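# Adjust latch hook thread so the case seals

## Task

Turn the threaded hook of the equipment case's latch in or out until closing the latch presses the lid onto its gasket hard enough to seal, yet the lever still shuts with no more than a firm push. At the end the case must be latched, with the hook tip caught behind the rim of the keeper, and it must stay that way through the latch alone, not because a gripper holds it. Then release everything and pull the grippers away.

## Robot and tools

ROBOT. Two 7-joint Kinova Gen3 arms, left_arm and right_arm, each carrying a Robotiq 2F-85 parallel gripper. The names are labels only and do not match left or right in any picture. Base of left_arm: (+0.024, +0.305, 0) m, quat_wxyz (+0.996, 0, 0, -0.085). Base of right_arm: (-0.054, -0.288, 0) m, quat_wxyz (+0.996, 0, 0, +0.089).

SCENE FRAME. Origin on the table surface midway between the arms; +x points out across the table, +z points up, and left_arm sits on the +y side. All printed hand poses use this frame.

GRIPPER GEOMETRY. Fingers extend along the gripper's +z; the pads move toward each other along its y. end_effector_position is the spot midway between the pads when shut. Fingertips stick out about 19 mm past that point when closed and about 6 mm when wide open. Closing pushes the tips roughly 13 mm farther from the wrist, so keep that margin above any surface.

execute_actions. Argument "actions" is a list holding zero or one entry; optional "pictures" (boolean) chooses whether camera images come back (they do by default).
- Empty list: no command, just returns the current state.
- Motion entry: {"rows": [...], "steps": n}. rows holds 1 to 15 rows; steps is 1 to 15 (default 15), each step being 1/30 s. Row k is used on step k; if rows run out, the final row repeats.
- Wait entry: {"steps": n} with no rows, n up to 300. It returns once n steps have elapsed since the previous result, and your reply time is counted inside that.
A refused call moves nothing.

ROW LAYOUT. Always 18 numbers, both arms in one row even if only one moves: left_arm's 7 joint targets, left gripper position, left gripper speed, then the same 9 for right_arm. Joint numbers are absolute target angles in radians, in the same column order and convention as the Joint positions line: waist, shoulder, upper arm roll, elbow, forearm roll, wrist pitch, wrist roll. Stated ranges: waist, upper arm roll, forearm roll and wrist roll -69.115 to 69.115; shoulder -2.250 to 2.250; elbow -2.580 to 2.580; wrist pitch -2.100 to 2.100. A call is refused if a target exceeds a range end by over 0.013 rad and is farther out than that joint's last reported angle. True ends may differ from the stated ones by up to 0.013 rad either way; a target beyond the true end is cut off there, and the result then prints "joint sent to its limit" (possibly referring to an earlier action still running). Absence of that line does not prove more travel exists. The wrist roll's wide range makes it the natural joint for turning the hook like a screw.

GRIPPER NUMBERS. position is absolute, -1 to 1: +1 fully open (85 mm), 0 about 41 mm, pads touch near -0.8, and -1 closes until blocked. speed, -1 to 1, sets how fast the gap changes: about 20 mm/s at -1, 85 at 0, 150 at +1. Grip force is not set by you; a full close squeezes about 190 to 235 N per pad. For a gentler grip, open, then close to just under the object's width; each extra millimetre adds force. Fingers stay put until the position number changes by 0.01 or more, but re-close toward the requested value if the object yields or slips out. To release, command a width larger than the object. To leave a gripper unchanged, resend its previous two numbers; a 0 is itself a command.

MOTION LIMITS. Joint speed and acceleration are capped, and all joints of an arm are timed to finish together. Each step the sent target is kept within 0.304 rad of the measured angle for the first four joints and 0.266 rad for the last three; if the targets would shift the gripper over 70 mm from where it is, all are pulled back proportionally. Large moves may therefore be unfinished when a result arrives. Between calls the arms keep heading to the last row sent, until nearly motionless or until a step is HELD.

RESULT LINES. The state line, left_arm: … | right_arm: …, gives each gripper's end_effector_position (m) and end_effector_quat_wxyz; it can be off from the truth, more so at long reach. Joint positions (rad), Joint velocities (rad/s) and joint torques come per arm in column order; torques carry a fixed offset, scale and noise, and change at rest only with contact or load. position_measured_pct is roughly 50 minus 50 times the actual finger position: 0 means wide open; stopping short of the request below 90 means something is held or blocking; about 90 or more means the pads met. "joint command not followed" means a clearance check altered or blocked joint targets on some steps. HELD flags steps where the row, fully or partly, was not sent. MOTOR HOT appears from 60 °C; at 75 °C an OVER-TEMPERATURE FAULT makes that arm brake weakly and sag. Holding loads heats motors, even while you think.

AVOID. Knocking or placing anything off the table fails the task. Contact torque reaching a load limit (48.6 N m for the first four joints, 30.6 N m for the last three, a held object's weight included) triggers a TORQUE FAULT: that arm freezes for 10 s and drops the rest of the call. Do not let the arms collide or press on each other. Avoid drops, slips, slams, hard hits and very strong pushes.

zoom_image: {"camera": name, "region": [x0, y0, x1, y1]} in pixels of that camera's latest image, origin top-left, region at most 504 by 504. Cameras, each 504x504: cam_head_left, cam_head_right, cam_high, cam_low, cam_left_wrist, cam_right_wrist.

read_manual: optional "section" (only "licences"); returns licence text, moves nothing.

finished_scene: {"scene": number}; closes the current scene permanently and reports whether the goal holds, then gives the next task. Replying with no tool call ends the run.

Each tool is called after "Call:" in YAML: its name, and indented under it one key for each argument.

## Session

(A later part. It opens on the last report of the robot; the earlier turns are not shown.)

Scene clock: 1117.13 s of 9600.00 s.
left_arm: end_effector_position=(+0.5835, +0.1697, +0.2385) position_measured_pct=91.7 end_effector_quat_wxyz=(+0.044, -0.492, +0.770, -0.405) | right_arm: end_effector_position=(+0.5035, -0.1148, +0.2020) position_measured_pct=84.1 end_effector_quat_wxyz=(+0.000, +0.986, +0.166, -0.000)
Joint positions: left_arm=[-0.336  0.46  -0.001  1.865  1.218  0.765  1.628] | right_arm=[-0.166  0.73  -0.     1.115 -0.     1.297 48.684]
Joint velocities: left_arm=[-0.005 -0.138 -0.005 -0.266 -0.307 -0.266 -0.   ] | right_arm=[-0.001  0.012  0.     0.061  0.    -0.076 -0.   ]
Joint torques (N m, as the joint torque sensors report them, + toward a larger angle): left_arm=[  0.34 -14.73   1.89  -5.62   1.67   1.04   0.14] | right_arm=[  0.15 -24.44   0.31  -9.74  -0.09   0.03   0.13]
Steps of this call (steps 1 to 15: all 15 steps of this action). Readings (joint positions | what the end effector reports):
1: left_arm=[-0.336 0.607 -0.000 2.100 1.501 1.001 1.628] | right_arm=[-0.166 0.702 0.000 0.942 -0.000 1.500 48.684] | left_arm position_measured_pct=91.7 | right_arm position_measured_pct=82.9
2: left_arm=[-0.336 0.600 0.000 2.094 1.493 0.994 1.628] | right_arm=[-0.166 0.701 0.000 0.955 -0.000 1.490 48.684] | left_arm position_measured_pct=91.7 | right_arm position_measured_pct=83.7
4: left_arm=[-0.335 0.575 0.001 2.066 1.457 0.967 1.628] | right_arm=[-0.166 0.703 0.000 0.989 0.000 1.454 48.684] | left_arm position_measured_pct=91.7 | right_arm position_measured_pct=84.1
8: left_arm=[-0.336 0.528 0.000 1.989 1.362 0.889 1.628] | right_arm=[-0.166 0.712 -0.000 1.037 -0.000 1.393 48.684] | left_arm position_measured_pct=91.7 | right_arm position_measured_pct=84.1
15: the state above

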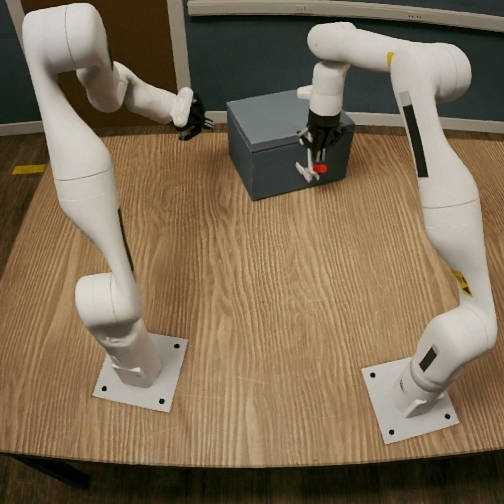

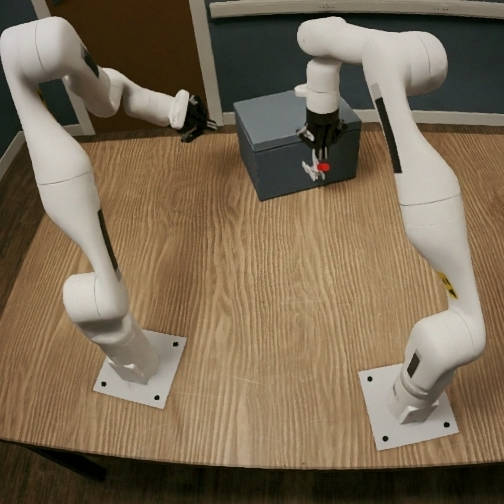

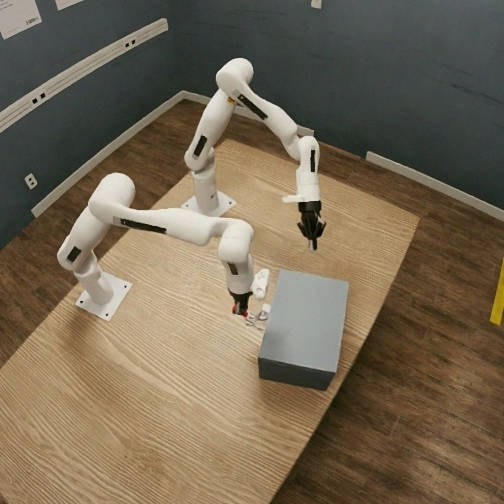

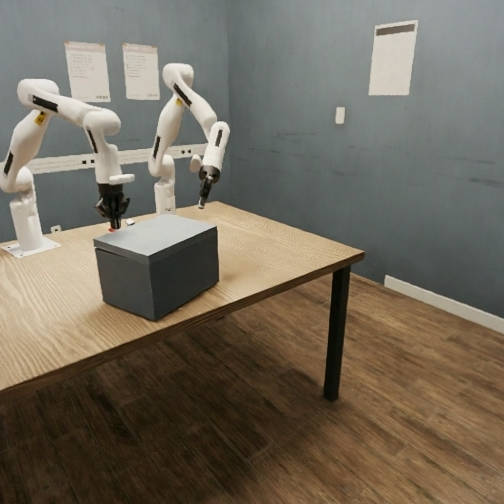

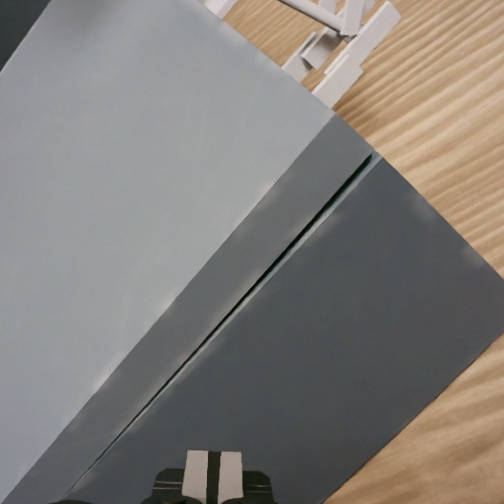

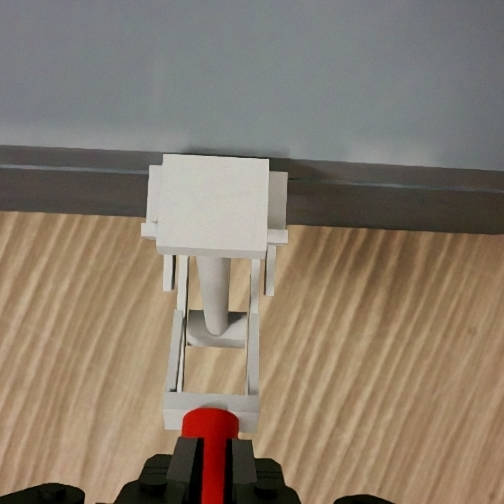

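Call:
execute_actions:
  actions:
    - {"rows": [[-0.336,0.45,0,1.72,0.95,0.62,1.628,-1,1,-0.166,0.7299,0,1.1196,0,1.2921,48.684,-0.69,0],[-0.336,0.45,0,1.72,0.95,0.62,1.628,-1,1,-0.166,0.7299,0,1.1196,0,1.2921,48.684,-0.69,0],[-0.336,0.45,0,1.72,0.95,0.62,1.628,-1,1,-0.166,0.7299,0,1.1196,0,1.2921,48.684,-0.69,0],[-0.336,0.45,0,1.72,0.95,0.62,1.628,-1,1,-0.166,0.7299,0,1.1196,0,1.2921,48.684,-0.69,0],[-0.336,0.45,0,1.72,0.95,0.62,1.628,-1,1,-0.166,0.7299,0,1.1196,0,1.2921,48.684,-0.69,0],[-0.336,0.45,0,1.72,0.95,0.62,1.628,-1,1,-0.166,0.7299,0,1.1196,0,1.2921,48.684,-0.69,0],[-0.25,0.45,0,1.6,0.7,0.5,1.628,-1,1,-0.166,0.7299,0,1.1196,0,1.2921,48.684,-0.69,0]], "steps": 15}
  pictures: false

Call:
execute_actions:
  actions:
    - {"rows": [[-0.15,0.46,0,1.58,0.5,0.42,1.628,-1,1,-0.166,0.7299,0,1.1196,0,1.2921,48.684,-0.69,0],[-0.15,0.46,0,1.58,0.5,0.42,1.628,-1,1,-0.166,0.7299,0,1.1196,0,1.2921,48.684,-0.69,0],[-0.15,0.46,0,1.58,0.5,0.42,1.628,-1,1,-0.166,0.7299,0,1.1196,0,1.2921,48.684,-0.69,0],[-0.15,0.46,0,1.58,0.5,0.42,1.628,-1,1,-0.166,0.7299,0,1.1196,0,1.2921,48.684,-0.69,0],[-0.15,0.46,0,1.58,0.5,0.42,1.628,-1,1,-0.166,0.7299,0,1.1196,0,1.2921,48.684,-0.69,0],[-0.15,0.46,0,1.58,0.5,0.42,1.628,-1,1,-0.166,0.7299,0,1.1196,0,1.2921,48.684,-0.69,0],[-0.02,0.47,0,1.56,0.27,0.35,1.628,-1,1,-0.166,0.7299,0,1.1196,0,1.2921,48.684,-0.69,0]], "steps": 15}
  pictures: false

Call:
execute_actions:
  actions:
    - {"rows": [[0.1,0.49,0,1.565,0.13,0.30,1.628,-1,1,-0.166,0.7299,0,1.1196,0,1.2921,48.684,-0.69,0],[0.1,0.49,0,1.565,0.13,0.30,1.628,-1,1,-0.166,0.7299,0,1.1196,0,1.2921,48.684,-0.69,0],[0.1,0.49,0,1.565,0.13,0.30,1.628,-1,1,-0.166,0.7299,0,1.1196,0,1.2921,48.684,-0.69,0],[0.1,0.49,0,1.565,0.13,0.30,1.628,-1,1,-0.166,0.7299,0,1.1196,0,1.2921,48.684,-0.69,0],[0.1,0.49,0,1.565,0.13,0.30,1.628,-1,1,-0.166,0.7299,0,1.1196,0,1.2921,48.684,-0.69,0],[0.1,0.49,0,1.565,0.13,0.30,1.628,-1,1,-0.166,0.7299,0,1.1196,0,1.2921,48.684,-0.69,0],[0.2266,0.52,0,1.572,0,0.2642,1.628,-1,1,-0.166,0.7299,0,1.1196,0,1.2921,48.684,-0.69,0]], "steps": 15}
  pictures: false

Call:
execute_actions:
  actions:
    - {"steps": 10}

Scene clock: 1145.20 s of 9600.00 s.
left_arm: end_effector_position=(+0.6783, +0.2370, +0.2871) position_measured_pct=91.7 end_effector_quat_wxyz=(+0.264, -0.317, +0.875, -0.252) | right_arm: end_effector_position=(+0.5033, -0.1149, +0.2006) position_measured_pct=84.1 end_effector_quat_wxyz=(+0.000, +0.986, +0.166, -0.000)
Joint positions: left_arm=[-0.261  0.45   0.001  1.614  0.735  0.513  1.628] | right_arm=[-0.166  0.73   0.     1.12   0.     1.292 48.684]
Joint velocities: left_arm=[ 0.144 -0.009  0.002 -0.247 -0.613 -0.25  -0.   ] | right_arm=[ 0.001 -0.    -0.    -0.     0.     0.     0.   ]
Joint torques (N m, as the joint torque sensors report them, + toward a larger angle): left_arm=[ -1.71 -17.79  -0.08  -8.63   0.87  -1.15   0.02] | right_arm=[ -0.12 -22.29   0.05  -9.31  -0.1    0.07   0.29]
Steps of this call (steps 1 to 30: the robot went on to your last target; steps 31 to 827: nothing new was sent; steps 828 to 842: all 15 steps of this action). Readings (joint positions | what the end effector reports):
828: left_arm=[-0.336 0.450 0.000 1.849 1.198 0.749 1.628] | right_arm=[-0.166 0.730 0.000 1.120 0.000 1.292 48.684] | left_arm position_measured_pct=91.7 | right_arm position_measured_pct=84.1
829: left_arm=[-0.336 0.450 0.000 1.844 1.189 0.745 1.628] | right_arm=[-0.166 0.730 0.000 1.120 0.000 1.292 48.684] | left_arm position_measured_pct=91.7 | right_arm position_measured_pct=84.1
831: left_arm=[-0.335 0.451 0.001 1.817 1.138 0.719 1.628] | right_arm=[-0.166 0.730 0.000 1.120 0.000 1.292 48.684] | left_arm position_measured_pct=91.7 | right_arm position_measured_pct=84.1
835: left_arm=[-0.332 0.451 -0.001 1.736 0.987 0.636 1.628] | right_arm=[-0.166 0.730 0.000 1.120 0.000 1.292 48.684] | left_arm position_measured_pct=91.7 | right_arm position_measured_pct=84.1
842: the state above

Scene clock: 1145.70 s of 9600.00 s.
left_arm: end_effector_position=(+0.6976, +0.1555, +0.2983) position_measured_pct=91.7 end_effector_quat_wxyz=(+0.354, -0.069, +0.923, -0.131) | right_arm: end_effector_position=(+0.5033, -0.1149, +0.2006) position_measured_pct=84.1 end_effector_quat_wxyz=(+0.000, +0.986, +0.166, -0.000)
Joint positions: left_arm=[-0.033  0.469  0.002  1.561  0.286  0.355  1.628] | right_arm=[-0.166  0.73   0.     1.12   0.     1.292 48.684]
Joint velocities: left_arm=[ 0.157  0.01   0.003 -0.03  -0.337 -0.102  0.   ] | right_arm=[ 0.001 -0.    -0.     0.    -0.     0.001  0.   ]
Joint torques (N m, as the joint torque sensors report them, + toward a larger angle): left_arm=[ -2.44 -19.2   -1.79 -10.31   0.47  -2.1   -0.06] | right_arm=[ -0.01 -22.55   0.07  -9.16  -0.12   0.17   0.26]
Steps of this call (steps 1 to 15: all 15 steps of this action). Readings (joint positions | what the end effector reports):
1: left_arm=[-0.256 0.450 0.001 1.607 0.716 0.506 1.628] | right_arm=[-0.166 0.730 0.000 1.120 0.000 1.292 48.684] | left_arm position_measured_pct=91.7 | right_arm position_measured_pct=84.1
2: left_arm=[-0.245 0.450 -0.001 1.602 0.692 0.496 1.628] | right_arm=[-0.166 0.730 0.000 1.120 0.000 1.292 48.684] | left_arm position_measured_pct=91.7 | right_arm position_measured_pct=84.1
4: left_arm=[-0.209 0.454 -0.003 1.593 0.621 0.468 1.628] | right_arm=[-0.166 0.730 0.000 1.120 0.000 1.292 48.684] | left_arm position_measured_pct=91.7 | right_arm position_measured_pct=84.1
8: left_arm=[-0.149 0.460 -0.001 1.581 0.503 0.422 1.628] | right_arm=[-0.166 0.730 0.000 1.120 0.000 1.292 48.684] | left_arm position_measured_pct=91.7 | right_arm position_measured_pct=84.1
15: the state above

Scene clock: 1146.20 s of 9600.00 s.
left_arm: end_effector_position=(+0.6654, +0.0202, +0.2751) position_measured_pct=91.7 end_effector_quat_wxyz=(+0.372, +0.143, +0.913, -0.088) | right_arm: end_effector_position=(+0.5033, -0.1149, +0.2006) position_measured_pct=84.1 end_effector_quat_wxyz=(+0.000, +0.986, +0.166, -0.000)
Joint positions: left_arm=[0.21  0.516 0.003 1.571 0.014 0.268 1.628] | right_arm=[-0.166  0.73   0.     1.12   0.     1.292 48.684]
Joint velocities: left_arm=[ 0.218  0.051  0.01   0.015 -0.256 -0.072  0.001] | right_arm=[-0.001 -0.001 -0.001 -0.     0.     0.     0.   ]
Joint torques (N m, as the joint torque sensors report them, + toward a larger angle): left_arm=[ -3.18 -21.74  -2.01  -9.81   0.23  -2.12  -0.07] | right_arm=[  0.24 -22.61   0.25  -8.97  -0.25   0.13   0.14]
Steps of this call (steps 1 to 15: all 15 steps of this action). Readings (joint positions | what the end effector reports):
1: left_arm=[-0.027 0.469 0.002 1.561 0.276 0.352 1.628] | right_arm=[-0.166 0.730 0.000 1.120 0.000 1.292 48.684] | left_arm position_measured_pct=91.7 | right_arm position_measured_pct=84.1
2: left_arm=[-0.016 0.471 -0.001 1.561 0.263 0.347 1.628] | right_arm=[-0.166 0.730 0.000 1.120 0.000 1.292 48.684] | left_arm position_measured_pct=91.7 | right_arm position_measured_pct=84.1
4: left_arm=[0.022 0.476 -0.004 1.562 0.222 0.332 1.628] | right_arm=[-0.166 0.730 0.000 1.120 0.000 1.292 48.684] | left_arm position_measured_pct=91.7 | right_arm position_measured_pct=84.1
8: left_arm=[0.094 0.490 -0.000 1.565 0.140 0.304 1.628] | right_arm=[-0.166 0.730 0.000 1.120 -0.000 1.292 48.684] | left_arm position_measured_pct=91.7 | right_arm position_measured_pct=84.1
15: the state above

Scene clock: 1146.53 s of 9600.00 s.
left_arm: end_effector_position=(+0.6624, +0.0121, +0.2734) position_measured_pct=91.7 end_effector_quat_wxyz=(+0.373, +0.155, +0.911, -0.086) | right_arm: end_effector_position=(+0.5033, -0.1149, +0.2006) position_measured_pct=84.1 end_effector_quat_wxyz=(+0.000, +0.986, +0.166, -0.000)
Joint positions: left_arm=[0.226 0.52  0.    1.572 0.    0.264 1.628] | right_arm=[-0.166  0.73   0.     1.12   0.     1.292 48.684]
Joint velocities: left_arm=[ 0.007  0.002 -0.001  0.    -0.001 -0.     0.   ] | right_arm=[ 0.001 -0.     0.     0.    -0.    -0.    -0.   ]
Joint torques (N m, as the joint torque sensors report them, + toward a larger angle): left_arm=[ -0.36 -20.39  -0.03  -9.82  -0.01  -2.23   0.24] | right_arm=[ -0.28 -22.66   0.27  -9.26  -0.22  -0.02   0.2 ]
Steps of this call (steps 1 to 10: the robot went on to your last target). Readings (joint positions | what the end effector reports):
1: left_arm=[0.215 0.518 0.003 1.572 0.007 0.267 1.628] | right_arm=[-0.166 0.730 -0.000 1.120 0.000 1.292 48.684] | left_arm position_measured_pct=91.7 | right_arm position_measured_pct=84.1
2: left_arm=[0.218 0.518 0.002 1.572 0.004 0.266 1.628] | right_arm=[-0.166 0.730 0.000 1.120 0.000 1.292 48.684] | left_arm position_measured_pct=91.7 | right_arm position_measured_pct=84.1
4: left_arm=[0.222 0.519 0.001 1.572 0.001 0.265 1.628] | right_arm=[-0.166 0.730 0.000 1.120 0.000 1.292 48.684] | left_arm position_measured_pct=91.7 | right_arm position_measured_pct=84.1
8: left_arm=[0.225 0.520 0.000 1.572 0.000 0.264 1.628] | right_arm=[-0.166 0.730 0.000 1.120 0.000 1.292 48.684] | left_arm position_measured_pct=91.7 | right_arm position_measured_pct=84.1
10: the state above

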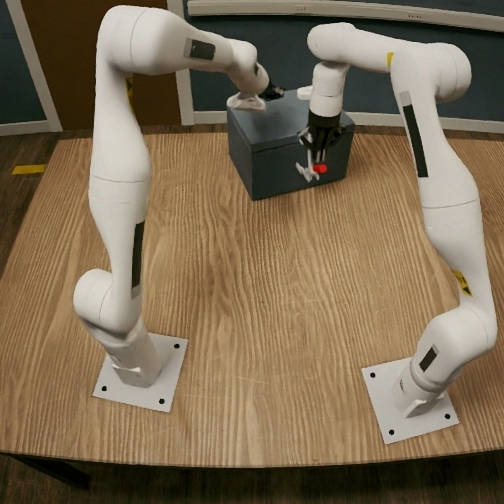

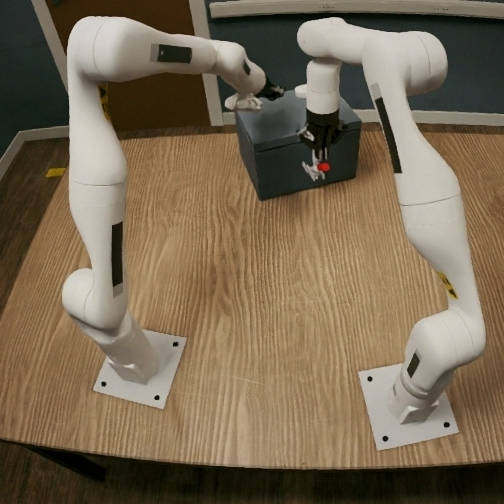

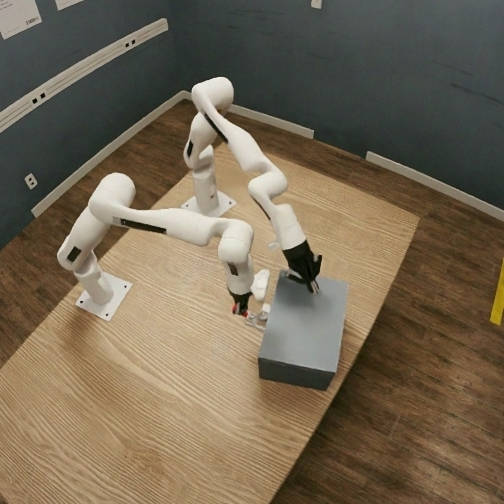

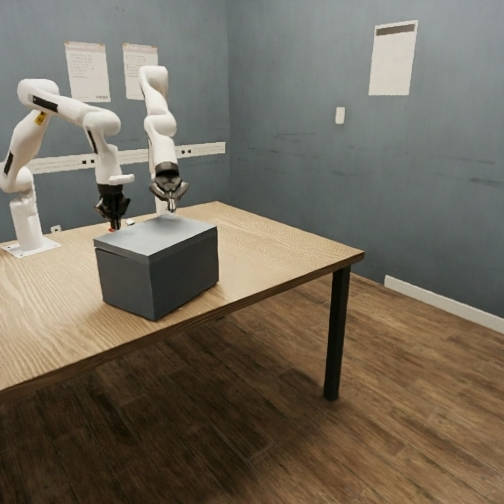

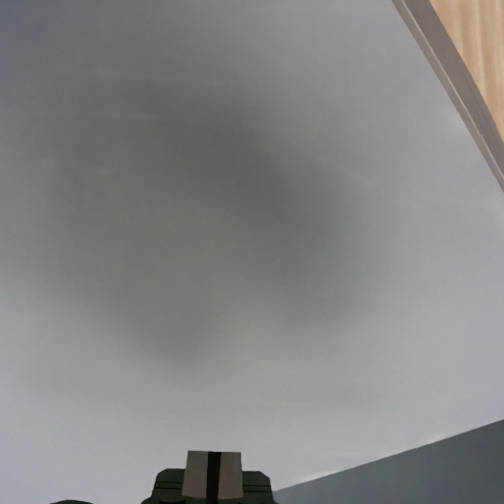

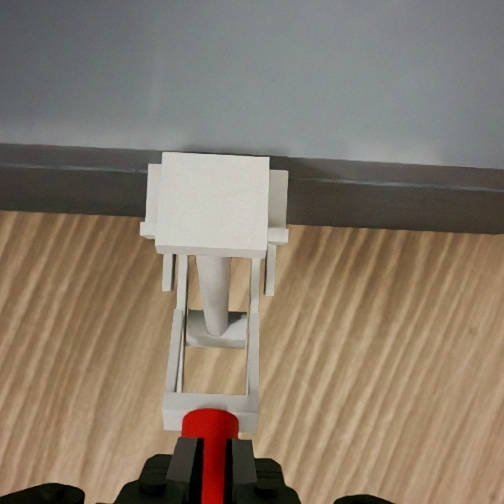

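Call:
execute_actions:
  actions:
    - {"rows": [[0.2266,0.535,0,1.589,0,0.232,1.628,-1,1,-0.166,0.7299,0,1.1196,0,1.2921,48.684,-0.69,0],[0.2266,0.535,0,1.589,0,0.232,1.628,-1,1,-0.166,0.7299,0,1.1196,0,1.2921,48.684,-0.69,0],[0.2266,0.535,0,1.589,0,0.232,1.628,-1,1,-0.166,0.7299,0,1.1196,0,1.2921,48.684,-0.69,0],[0.2266,0.552,0,1.607,0,0.197,1.628,-1,1,-0.166,0.7299,0,1.1196,0,1.2921,48.684,-0.69,0],[0.2266,0.552,0,1.607,0,0.197,1.628,-1,1,-0.166,0.7299,0,1.1196,0,1.2921,48.684,-0.69,0],[0.2266,0.552,0,1.607,0,0.197,1.628,-1,1,-0.166,0.7299,0,1.1196,0,1.2921,48.684,-0.69,0],[0.2266,0.561,0,1.617,0,0.178,1.628,-1,1,-0.166,0.7299,0,1.1196,0,1.2921,48.684,-0.69,0],[0.2266,0.561,0,1.617,0,0.178,1.628,-1,1,-0.166,0.7299,0,1.1196,0,1.2921,48.684,-0.69,0],[0.2266,0.5694,0,1.626,0,0.161,1.628,-1,1,-0.166,0.7456,0,1.1557,0,1.2403,48.684,-0.69,0]], "steps": 15}
  pictures: false

Call:
execute_actions:
  actions:
    - {"steps": 10}

Scene clock: 1159.87 s of 9600.00 s.
left_arm: end_effector_position=(+0.6623, +0.0116, +0.2364) position_measured_pct=91.7 end_effector_quat_wxyz=(+0.373, +0.156, +0.911, -0.086) | right_arm: end_effector_position=(+0.5034, -0.1148, +0.1826) position_measured_pct=84.1 end_effector_quat_wxyz=(-0.000, +0.986, +0.166, +0.000)
Joint positions: left_arm=[ 0.227  0.568 -0.     1.625 -0.     0.164  1.628] | right_arm=[-0.166  0.744 -0.     1.152 -0.     1.245 48.684]
Joint velocities: left_arm=[ 0.     0.019 -0.002  0.016 -0.    -0.035 -0.   ] | right_arm=[-0.001  0.017  0.001  0.043  0.    -0.064  0.   ]
Joint torques (N m, as the joint torque sensors report them, + toward a larger angle): left_arm=[ -0.32 -21.42   0.53  -9.54   0.29  -2.44  -0.06] | right_arm=[ -0.28 -23.12   0.34  -8.81  -0.04  -0.08   0.2 ]
Steps of this call (steps 1 to 30: the robot went on to your last target; steps 31 to 385: nothing new was sent; steps 386 to 400: all 15 steps of this action). Readings (joint positions | what the end effector reports):
386: left_arm=[0.227 0.521 0.000 1.573 -0.000 0.262 1.628] | right_arm=[-0.166 0.730 0.000 1.120 0.000 1.292 48.684] | left_arm position_measured_pct=91.7 | right_arm position_measured_pct=84.1
387: left_arm=[0.227 0.524 0.000 1.576 0.000 0.255 1.628] | right_arm=[-0.166 0.730 0.000 1.120 0.000 1.292 48.684] | left_arm position_measured_pct=91.7 | right_arm position_measured_pct=84.1
389: left_arm=[0.227 0.532 0.000 1.584 0.000 0.241 1.628] | right_arm=[-0.166 0.730 0.000 1.120 0.000 1.292 48.684] | left_arm position_measured_pct=91.7 | right_arm position_measured_pct=84.1
393: left_arm=[0.227 0.550 -0.000 1.605 -0.000 0.202 1.628] | right_arm=[-0.166 0.730 0.000 1.120 0.000 1.292 48.684] | left_arm position_measured_pct=91.7 | right_arm position_measured_pct=84.1
400: the state above

Scene clock: 1160.20 s of 9600.00 s.
left_arm: end_effector_position=(+0.6623, +0.0116, +0.2352) position_measured_pct=91.7 end_effector_quat_wxyz=(+0.373, +0.156, +0.911, -0.086) | right_arm: end_effector_position=(+0.5035, -0.1148, +0.1809) position_measured_pct=84.1 end_effector_quat_wxyz=(-0.000, +0.986, +0.166, +0.000)
Joint positions: left_arm=[ 0.227  0.569 -0.     1.626 -0.     0.161  1.628] | right_arm=[-0.166  0.745 -0.     1.155 -0.     1.24  48.684]
Joint velocities: left_arm=[-0.     0.002 -0.     0.    -0.    -0.    -0.001] | right_arm=[-0.001  0.001 -0.     0.001 -0.    -0.001 -0.   ]
Joint torques (N m, as the joint torque sensors report them, + toward a larger angle): left_arm=[ -0.12 -20.58   0.34  -9.44   0.29  -2.32  -0.02] | right_arm=[ -0.36 -22.23   0.44  -8.79  -0.1   -0.03   0.37]
Steps of this call (steps 1 to 10: the robot went on to your last target). Readings (joint positions | what the end effector reports):
1: left_arm=[0.227 0.568 -0.000 1.625 -0.000 0.163 1.628] | right_arm=[-0.166 0.744 -0.000 1.153 -0.000 1.243 48.684] | left_arm position_measured_pct=91.7 | right_arm position_measured_pct=84.1
2: left_arm=[0.227 0.568 -0.000 1.625 0.000 0.162 1.628] | right_arm=[-0.166 0.745 -0.000 1.154 -0.000 1.242 48.684] | left_arm position_measured_pct=91.7 | right_arm position_measured_pct=84.1
4: left_arm=[0.227 0.569 -0.000 1.626 0.000 0.161 1.628] | right_arm=[-0.166 0.745 -0.000 1.155 -0.000 1.241 48.684] | left_arm position_measured_pct=91.7 | right_arm position_measured_pct=84.1
8: left_arm=[0.227 0.569 -0.000 1.626 -0.000 0.161 1.628] | right_arm=[-0.166 0.745 -0.000 1.155 -0.000 1.240 48.684] | left_arm position_measured_pct=91.7 | right_arm position_measured_pct=84.1
10: the state above

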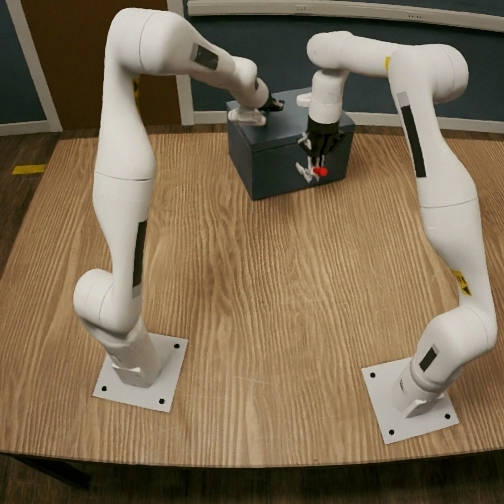

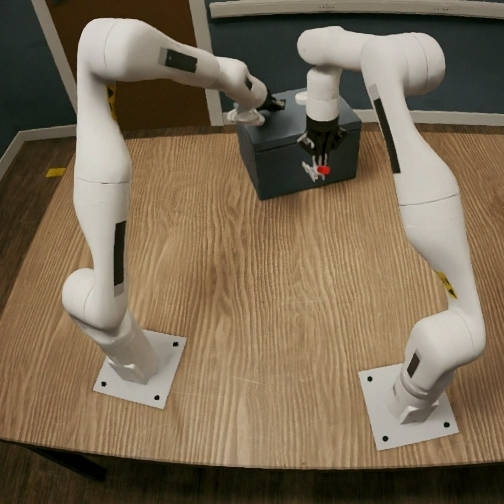

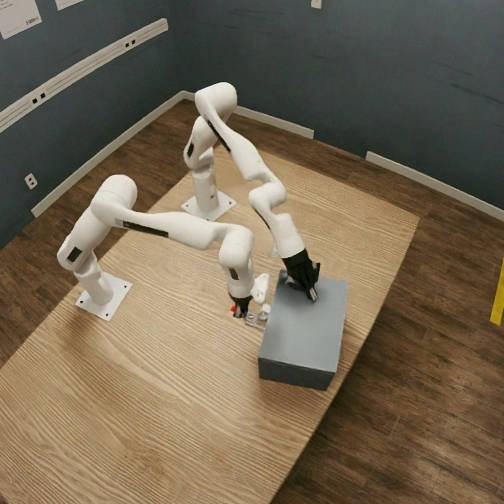

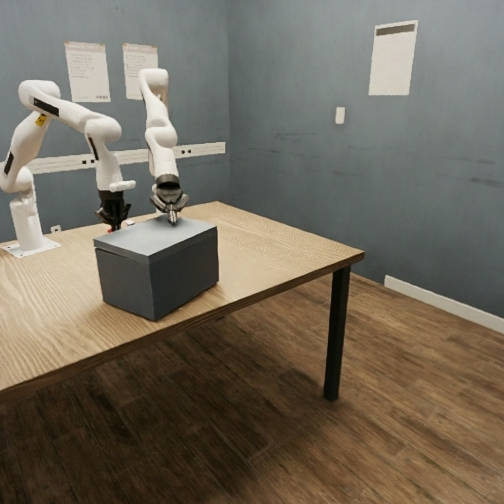

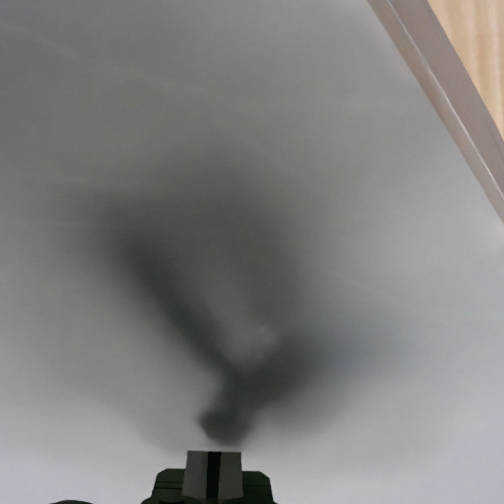

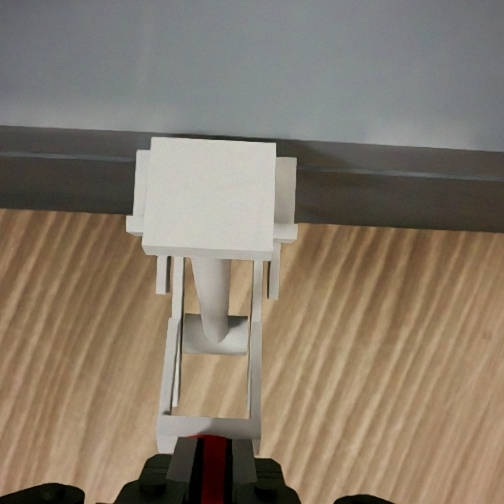

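Call:
execute_actions:
  actions:
    - {"rows": [[0.2266,0.572,0,1.629,0,0.1556,1.628,-1,1,-0.166,0.732,0,1.191,0,1.2,48.684,-0.69,0],[0.2266,0.5746,0,1.6316,0,0.15,1.628,-1,1,-0.166,0.732,0,1.191,0,1.2,48.684,-0.69,0],[0.2266,0.5772,0,1.6344,0,0.1446,1.628,-1,1,-0.166,0.719,0,1.227,0,1.161,48.684,-0.69,0],[0.2266,0.5798,0,1.6373,0,0.139,1.628,-1,1,-0.166,0.719,0,1.227,0,1.161,48.684,-0.69,0],[0.2266,0.5824,0,1.640,0,0.1338,1.628,-1,1,-0.166,0.7055,0,1.262,0,1.122,48.684,-0.69,0],[0.2266,0.585,0,1.643,0,0.128,1.628,-1,1,-0.166,0.7055,0,1.262,0,1.122,48.684,-0.69,0],[0.2266,0.5876,0,1.6458,0,0.1228,1.628,-1,1,-0.166,0.692,0,1.298,0,1.082,48.684,-0.69,0],[0.2266,0.5876,0,1.6458,0,0.1228,1.628,-1,1,-0.166,0.692,0,1.298,0,1.082,48.684,-0.69,0],[0.2266,0.5876,0,1.6458,0,0.1228,1.628,-1,1,-0.166,0.6787,0,1.333,0,1.0425,48.684,-0.69,0]], "steps": 15}
  pictures: false

Call:
execute_actions:
  actions:
    - {"steps": 10}

Scene clock: 1175.97 s of 9600.00 s.
left_arm: end_effector_position=(+0.6636, +0.0111, +0.2279) position_measured_pct=91.7 end_effector_quat_wxyz=(+0.378, +0.155, +0.909, -0.087) | right_arm: end_effector_position=(+0.4972, -0.1170, +0.1681) position_measured_pct=84.1 end_effector_quat_wxyz=(-0.007, +0.985, +0.166, +0.041)
Joint positions: left_arm=[ 0.227  0.581 -0.     1.643 -0.     0.121  1.628] | right_arm=[-0.166  0.683 -0.     1.325 -0.     1.05  48.684]
Joint velocities: left_arm=[-0.    -0.001  0.     0.003 -0.    -0.007 -0.001] | right_arm=[ 0.    -0.032  0.     0.116 -0.    -0.133  0.   ]
Joint torques (N m, as the joint torque sensors report them, + toward a larger angle): left_arm=[ -0.4  -15.36   0.11  -6.76   0.26  -1.32   0.04] | right_arm=[ -0.24 -21.35   0.29  -9.21  -0.38  -0.31   0.24]
Steps of this call (steps 1 to 15: the robot went on to your last target; steps 16 to 458: nothing new was sent; steps 459 to 473: all 15 steps of this action). Readings (joint positions | what the end effector reports):
459: left_arm=[0.227 0.570 0.000 1.626 -0.000 0.160 1.628] | right_arm=[-0.166 0.745 -0.000 1.157 -0.000 1.239 48.684] | left_arm position_measured_pct=91.7 | right_arm position_measured_pct=84.1
460: left_arm=[0.227 0.571 0.000 1.627 0.000 0.158 1.628] | right_arm=[-0.166 0.742 -0.000 1.162 -0.000 1.233 48.684] | left_arm position_measured_pct=91.7 | right_arm position_measured_pct=84.1
462: left_arm=[0.227 0.574 0.000 1.631 0.000 0.152 1.628] | right_arm=[-0.166 0.733 -0.000 1.183 -0.000 1.210 48.684] | left_arm position_measured_pct=91.7 | right_arm position_measured_pct=84.1
466: left_arm=[0.227 0.580 -0.000 1.639 -0.000 0.132 1.628] | right_arm=[-0.166 0.713 -0.000 1.238 -0.000 1.148 48.684] | left_arm position_measured_pct=91.7 | right_arm position_measured_pct=84.1
473: the state above

Scene clock: 1176.30 s of 9600.00 s.
left_arm: end_effector_position=(+0.6636, +0.0111, +0.2279) position_measured_pct=91.7 end_effector_quat_wxyz=(+0.378, +0.155, +0.908, -0.087) | right_arm: end_effector_position=(+0.4966, -0.1173, +0.1680) position_measured_pct=84.1 end_effector_quat_wxyz=(-0.008, +0.985, +0.166, +0.043)
Joint positions: left_arm=[ 0.227  0.581 -0.     1.643 -0.     0.121  1.628] | right_arm=[-0.166  0.679 -0.     1.333 -0.     1.043 48.684]
Joint velocities: left_arm=[-0.001  0.     0.     0.     0.    -0.001  0.001] | right_arm=[ 0.002 -0.001 -0.001  0.002 -0.    -0.001  0.   ]
Joint torques (N m, as the joint torque sensors report them, + toward a larger angle): left_arm=[ -0.48 -15.77   0.15  -7.17   0.23  -1.22   0.32] | right_arm=[ -0.09 -21.49   0.18  -9.08  -0.31  -0.28   0.05]
Steps of this call (steps 1 to 10: the robot went on to your last target). Readings (joint positions | what the end effector reports):
1: left_arm=[0.227 0.581 -0.000 1.643 -0.000 0.121 1.628] | right_arm=[-0.166 0.682 -0.000 1.328 -0.000 1.047 48.684] | left_arm position_measured_pct=91.7 | right_arm position_measured_pct=84.1
2: left_arm=[0.227 0.581 -0.000 1.643 -0.000 0.121 1.628] | right_arm=[-0.166 0.681 -0.000 1.330 -0.000 1.045 48.684] | left_arm position_measured_pct=91.7 | right_arm position_measured_pct=84.1
4: left_arm=[0.227 0.581 -0.000 1.643 -0.000 0.121 1.628] | right_arm=[-0.166 0.680 -0.000 1.331 -0.000 1.044 48.684] | left_arm position_measured_pct=91.7 | right_arm position_measured_pct=84.1
8: left_arm=[0.227 0.581 -0.000 1.643 -0.000 0.121 1.628] | right_arm=[-0.166 0.679 -0.000 1.333 -0.000 1.043 48.684] | left_arm position_measured_pct=91.7 | right_arm position_measured_pct=84.1
10: the state above

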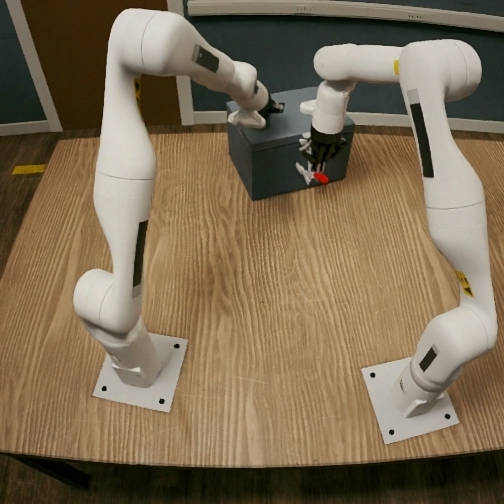

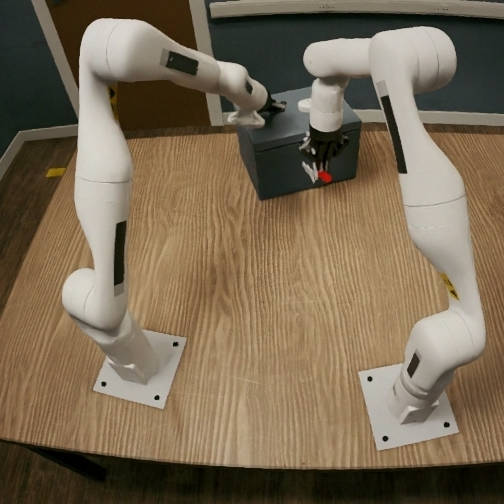

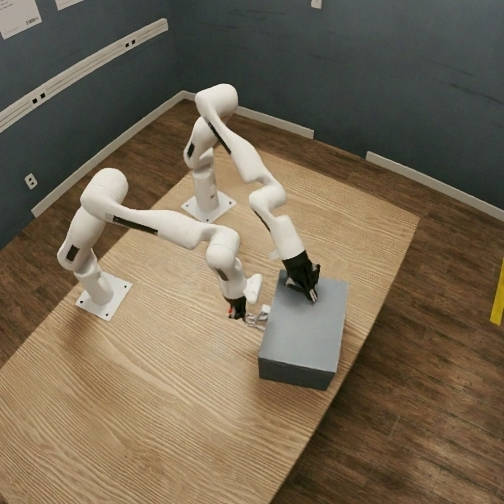

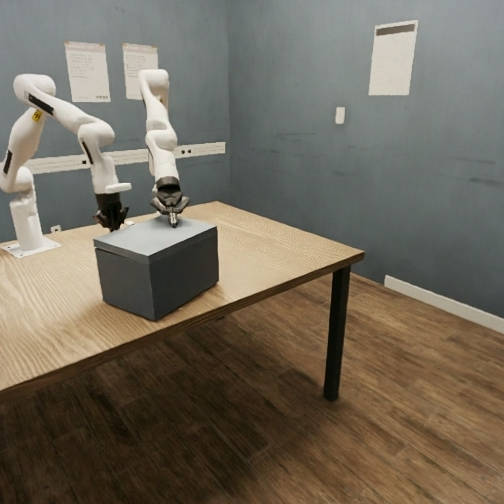

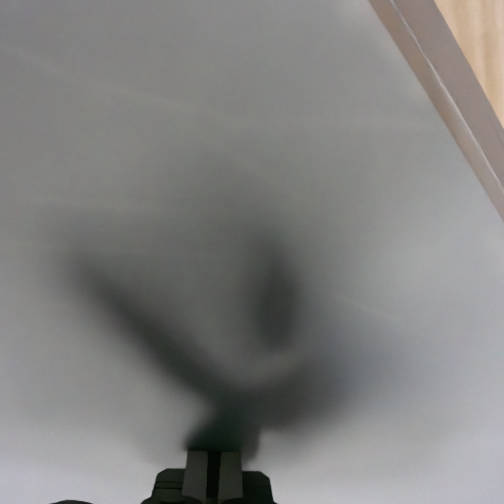

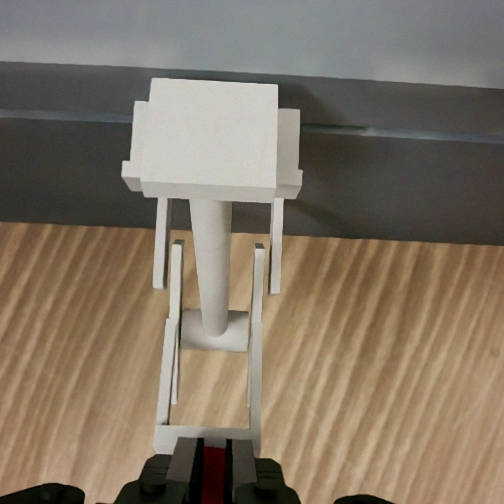

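Call:
execute_actions:
  actions:
    - {"rows": [[0.2266,0.5876,0,1.6458,0,0.1228,1.628,-1,1,-0.166,0.665,0,1.369,0,1.003,48.684,-0.69,0],[0.2266,0.5876,0,1.6458,0,0.1228,1.628,-1,1,-0.166,0.665,0,1.369,0,1.003,48.684,-0.69,0],[0.2266,0.5876,0,1.6458,0,0.1228,1.628,-1,1,-0.166,0.652,0,1.404,0,0.963,48.684,-0.69,0],[0.2266,0.5876,0,1.6458,0,0.1228,1.628,-1,1,-0.166,0.652,0,1.404,0,0.963,48.684,-0.69,0],[0.2266,0.5876,0,1.6458,0,0.1228,1.628,-1,1,-0.166,0.6385,0,1.44,0,0.924,48.684,-0.69,0],[0.2266,0.5876,0,1.6458,0,0.1228,1.628,-1,1,-0.166,0.6385,0,1.44,0,0.924,48.684,-0.69,0],[0.2266,0.5876,0,1.6458,0,0.1228,1.628,-1,1,-0.166,0.625,0,1.475,0,0.884,48.684,-0.69,0],[0.2266,0.5876,0,1.6458,0,0.1228,1.628,-1,1,-0.166,0.625,0,1.475,0,0.884,48.684,-0.69,0],[0.2266,0.5876,0,1.6458,0,0.1228,1.628,-1,1,-0.166,0.6118,0,1.5106,0,0.8447,48.684,-0.69,0]], "steps": 15}
  pictures: false

Call:
execute_actions:
  actions:
    - {"rows": [[0.2266,0.5876,0,1.6458,0,0.1228,1.628,-1,1,-0.166,0.604,0,1.539,0,0.805,48.684,-0.69,0],[0.2266,0.5876,0,1.6458,0,0.1228,1.628,-1,1,-0.166,0.604,0,1.539,0,0.805,48.684,-0.69,0],[0.2266,0.5876,0,1.6458,0,0.1228,1.628,-1,1,-0.166,0.597,0,1.567,0,0.765,48.684,-0.69,0],[0.2266,0.5876,0,1.6458,0,0.1228,1.628,-1,1,-0.166,0.597,0,1.567,0,0.765,48.684,-0.69,0],[0.2266,0.5876,0,1.6458,0,0.1228,1.628,-1,1,-0.166,0.590,0,1.596,0,0.725,48.684,-0.69,0],[0.2266,0.5876,0,1.6458,0,0.1228,1.628,-1,1,-0.166,0.590,0,1.596,0,0.725,48.684,-0.69,0],[0.2266,0.5876,0,1.6458,0,0.1228,1.628,-1,1,-0.166,0.583,0,1.624,0,0.685,48.684,-0.69,0],[0.2266,0.5876,0,1.6458,0,0.1228,1.628,-1,1,-0.166,0.583,0,1.624,0,0.685,48.684,-0.69,0],[0.2266,0.5876,0,1.6458,0,0.1228,1.628,-1,1,-0.166,0.577,0,1.6515,0,0.6447,48.684,-0.69,0]], "steps": 15}
  pictures: false

Call:
execute_actions:
  actions:
    - {"steps": 10}

Scene clock: 1198.33 s of 9600.00 s.
left_arm: end_effector_position=(+0.6636, +0.0111, +0.2279) position_measured_pct=91.7 end_effector_quat_wxyz=(+0.378, +0.155, +0.908, -0.087) | right_arm: end_effector_position=(+0.4860, -0.1211, +0.1579) position_measured_pct=84.1 end_effector_quat_wxyz=(-0.015, +0.983, +0.165, +0.084)
Joint positions: left_arm=[ 0.227  0.581 -0.     1.643 -0.     0.121  1.628] | right_arm=[-0.166  0.616 -0.     1.503 -0.     0.852 48.684]
Joint velocities: left_arm=[ 0.     0.    -0.001 -0.    -0.    -0.     0.   ] | right_arm=[ 0.    -0.035 -0.     0.116 -0.    -0.131 -0.   ]
Joint torques (N m, as the joint torque sensors report them, + toward a larger angle): left_arm=[ -0.05 -15.36   0.09  -6.78   0.56  -1.26   0.17] | right_arm=[ -0.39 -19.94   0.26  -9.14  -0.3   -0.65   0.25]
Steps of this call (steps 1 to 15: the robot went on to your last target; steps 16 to 646: nothing new was sent; steps 647 to 661: all 15 steps of this action). Readings (joint positions | what the end effector reports):
647: left_arm=[0.227 0.581 -0.000 1.643 -0.000 0.121 1.628] | right_arm=[-0.166 0.678 -0.000 1.334 -0.000 1.041 48.684] | left_arm position_measured_pct=91.7 | right_arm position_measured_pct=84.1
648: left_arm=[0.227 0.581 -0.000 1.643 -0.000 0.121 1.628] | right_arm=[-0.166 0.675 -0.000 1.340 -0.000 1.036 48.684] | left_arm position_measured_pct=91.7 | right_arm position_measured_pct=84.1
650: left_arm=[0.227 0.581 -0.000 1.643 -0.000 0.121 1.628] | right_arm=[-0.166 0.667 -0.000 1.360 -0.000 1.013 48.684] | left_arm position_measured_pct=91.7 | right_arm position_measured_pct=84.1
654: left_arm=[0.227 0.581 -0.000 1.643 -0.000 0.121 1.628] | right_arm=[-0.166 0.646 -0.000 1.416 -0.000 0.950 48.684] | left_arm position_measured_pct=91.7 | right_arm position_measured_pct=84.1
661: the state above

Scene clock: 1198.83 s of 9600.00 s.
left_arm: end_effector_position=(+0.6636, +0.0111, +0.2279) position_measured_pct=91.7 end_effector_quat_wxyz=(+0.378, +0.155, +0.908, -0.087) | right_arm: end_effector_position=(+0.4830, -0.1221, +0.1453) position_measured_pct=84.1 end_effector_quat_wxyz=(-0.023, +0.977, +0.165, +0.130)
Joint positions: left_arm=[ 0.227  0.581 -0.     1.643 -0.     0.121  1.628] | right_arm=[-0.166  0.579 -0.     1.646 -0.     0.652 48.684]
Joint velocities: left_arm=[ 0.001 -0.001  0.    -0.     0.     0.    -0.001] | right_arm=[-0.    -0.014 -0.     0.073  0.    -0.105  0.   ]
Joint torques (N m, as the joint torque sensors report them, + toward a larger angle): left_arm=[ -0.11 -15.81   0.31  -6.93   0.3   -1.47   0.09] | right_arm=[ -0.57 -19.08  -0.04  -9.07  -0.19  -1.11   0.26]
Steps of this call (steps 1 to 15: all 15 steps of this action). Readings (joint positions | what the end effector reports):
1: left_arm=[0.227 0.581 -0.000 1.643 -0.000 0.121 1.628] | right_arm=[-0.166 0.614 -0.000 1.507 -0.000 0.848 48.684] | left_arm position_measured_pct=91.7 | right_arm position_measured_pct=84.1
2: left_arm=[0.227 0.581 -0.000 1.643 -0.000 0.121 1.628] | right_arm=[-0.166 0.612 -0.000 1.514 -0.000 0.839 48.684] | left_arm position_measured_pct=91.7 | right_arm position_measured_pct=84.1
4: left_arm=[0.227 0.581 -0.000 1.643 -0.000 0.121 1.628] | right_arm=[-0.166 0.606 -0.000 1.532 -0.000 0.814 48.684] | left_arm position_measured_pct=91.7 | right_arm position_measured_pct=84.1
8: left_arm=[0.227 0.581 -0.000 1.643 -0.000 0.121 1.628] | right_arm=[-0.166 0.594 -0.000 1.579 -0.000 0.749 48.684] | left_arm position_measured_pct=91.7 | right_arm position_measured_pct=84.1
15: the state above

Scene clock: 1199.17 s of 9600.00 s.
left_arm: end_effector_position=(+0.6636, +0.0111, +0.2279) position_measured_pct=91.7 end_effector_quat_wxyz=(+0.378, +0.155, +0.908, -0.087) | right_arm: end_effector_position=(+0.4828, -0.1222, +0.1452) position_measured_pct=84.1 end_effector_quat_wxyz=(-0.024, +0.977, +0.164, +0.132)
Joint positions: left_arm=[ 0.227  0.581 -0.     1.643 -0.     0.121  1.628] | right_arm=[-0.166  0.577 -0.     1.651 -0.     0.645 48.684]
Joint velocities: left_arm=[ 0.     0.    -0.     0.     0.    -0.    -0.001] | right_arm=[ 0.001  0.001  0.     0.002 -0.    -0.002  0.   ]
Joint torques (N m, as the joint torque sensors report them, + toward a larger angle): left_arm=[ -0.4  -15.58   0.19  -6.76   0.23  -1.43   0.  ] | right_arm=[  0.01 -19.32   0.12  -8.73  -0.09  -0.88   0.46]
Steps of this call (steps 1 to 10: the robot went on to your last target). Readings (joint positions | what the end effector reports):
1: left_arm=[0.227 0.581 -0.000 1.643 -0.000 0.121 1.628] | right_arm=[-0.166 0.579 -0.000 1.648 -0.000 0.649 48.684] | left_arm position_measured_pct=91.7 | right_arm position_measured_pct=84.1
2: left_arm=[0.227 0.581 -0.000 1.643 -0.000 0.121 1.628] | right_arm=[-0.166 0.578 -0.000 1.649 -0.000 0.647 48.684] | left_arm position_measured_pct=91.7 | right_arm position_measured_pct=84.1
4: left_arm=[0.227 0.581 -0.000 1.643 -0.000 0.121 1.628] | right_arm=[-0.166 0.578 -0.000 1.650 -0.000 0.646 48.684] | left_arm position_measured_pct=91.7 | right_arm position_measured_pct=84.1
8: left_arm=[0.227 0.581 -0.000 1.643 -0.000 0.121 1.628] | right_arm=[-0.166 0.577 -0.000 1.651 -0.000 0.645 48.684] | left_arm position_measured_pct=91.7 | right_arm position_measured_pct=84.1
10: the state above

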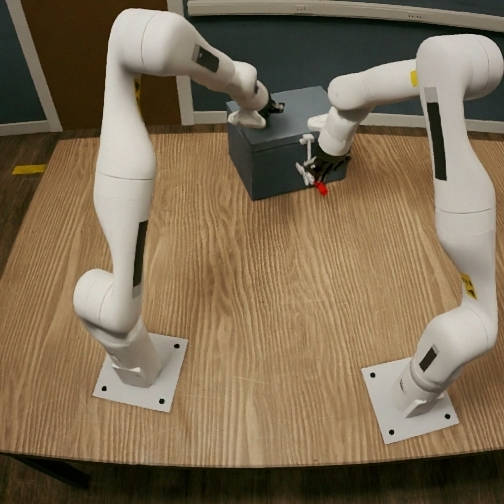

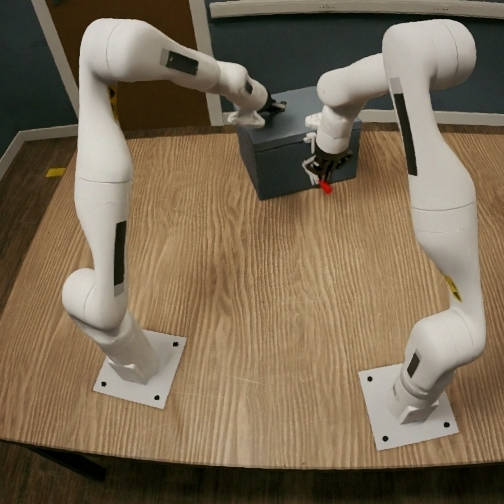

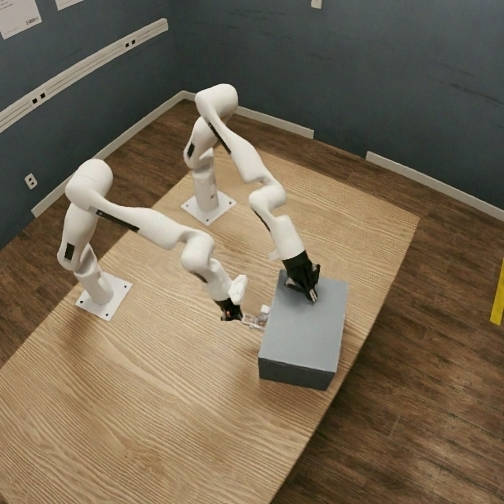

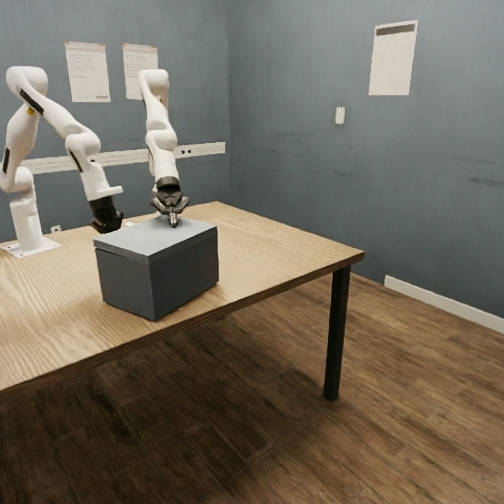

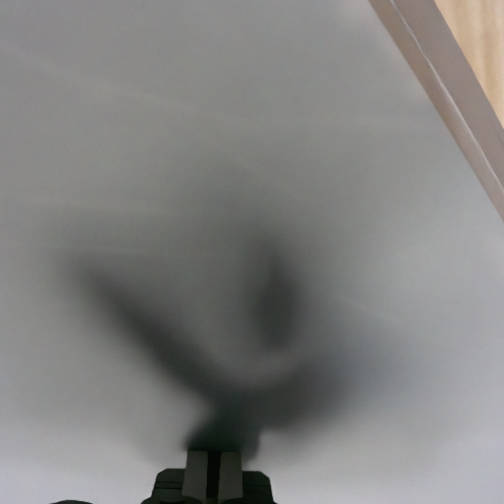

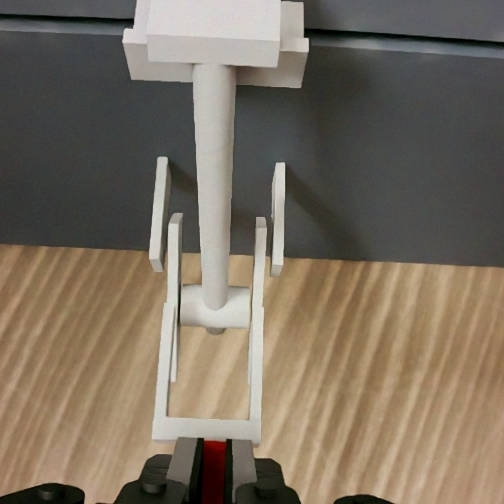

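Call:
zoom_image:
  camera: "cam_high"
  region: [210, 270, 300, 350]

Call:
zoom_image:
  camera: "cam_head_left"
  region: [270, 110, 370, 210]

Region (210, 270, 300, 350) of cam_high's 504x504 image, scaled by 5.600, with more detail than that image has.

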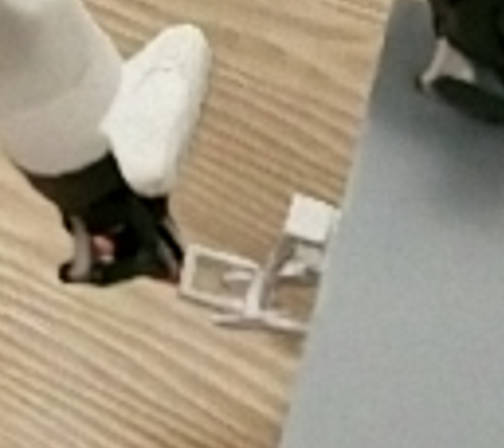

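Region (270, 110, 370, 210) of cam_head_left's 504x504 image, scaled by 5.040, with more detail than that image has.

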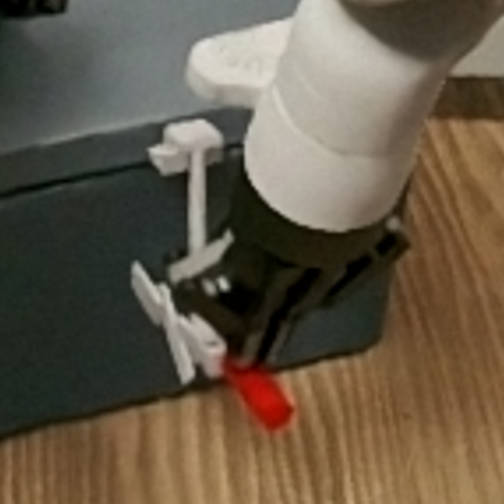

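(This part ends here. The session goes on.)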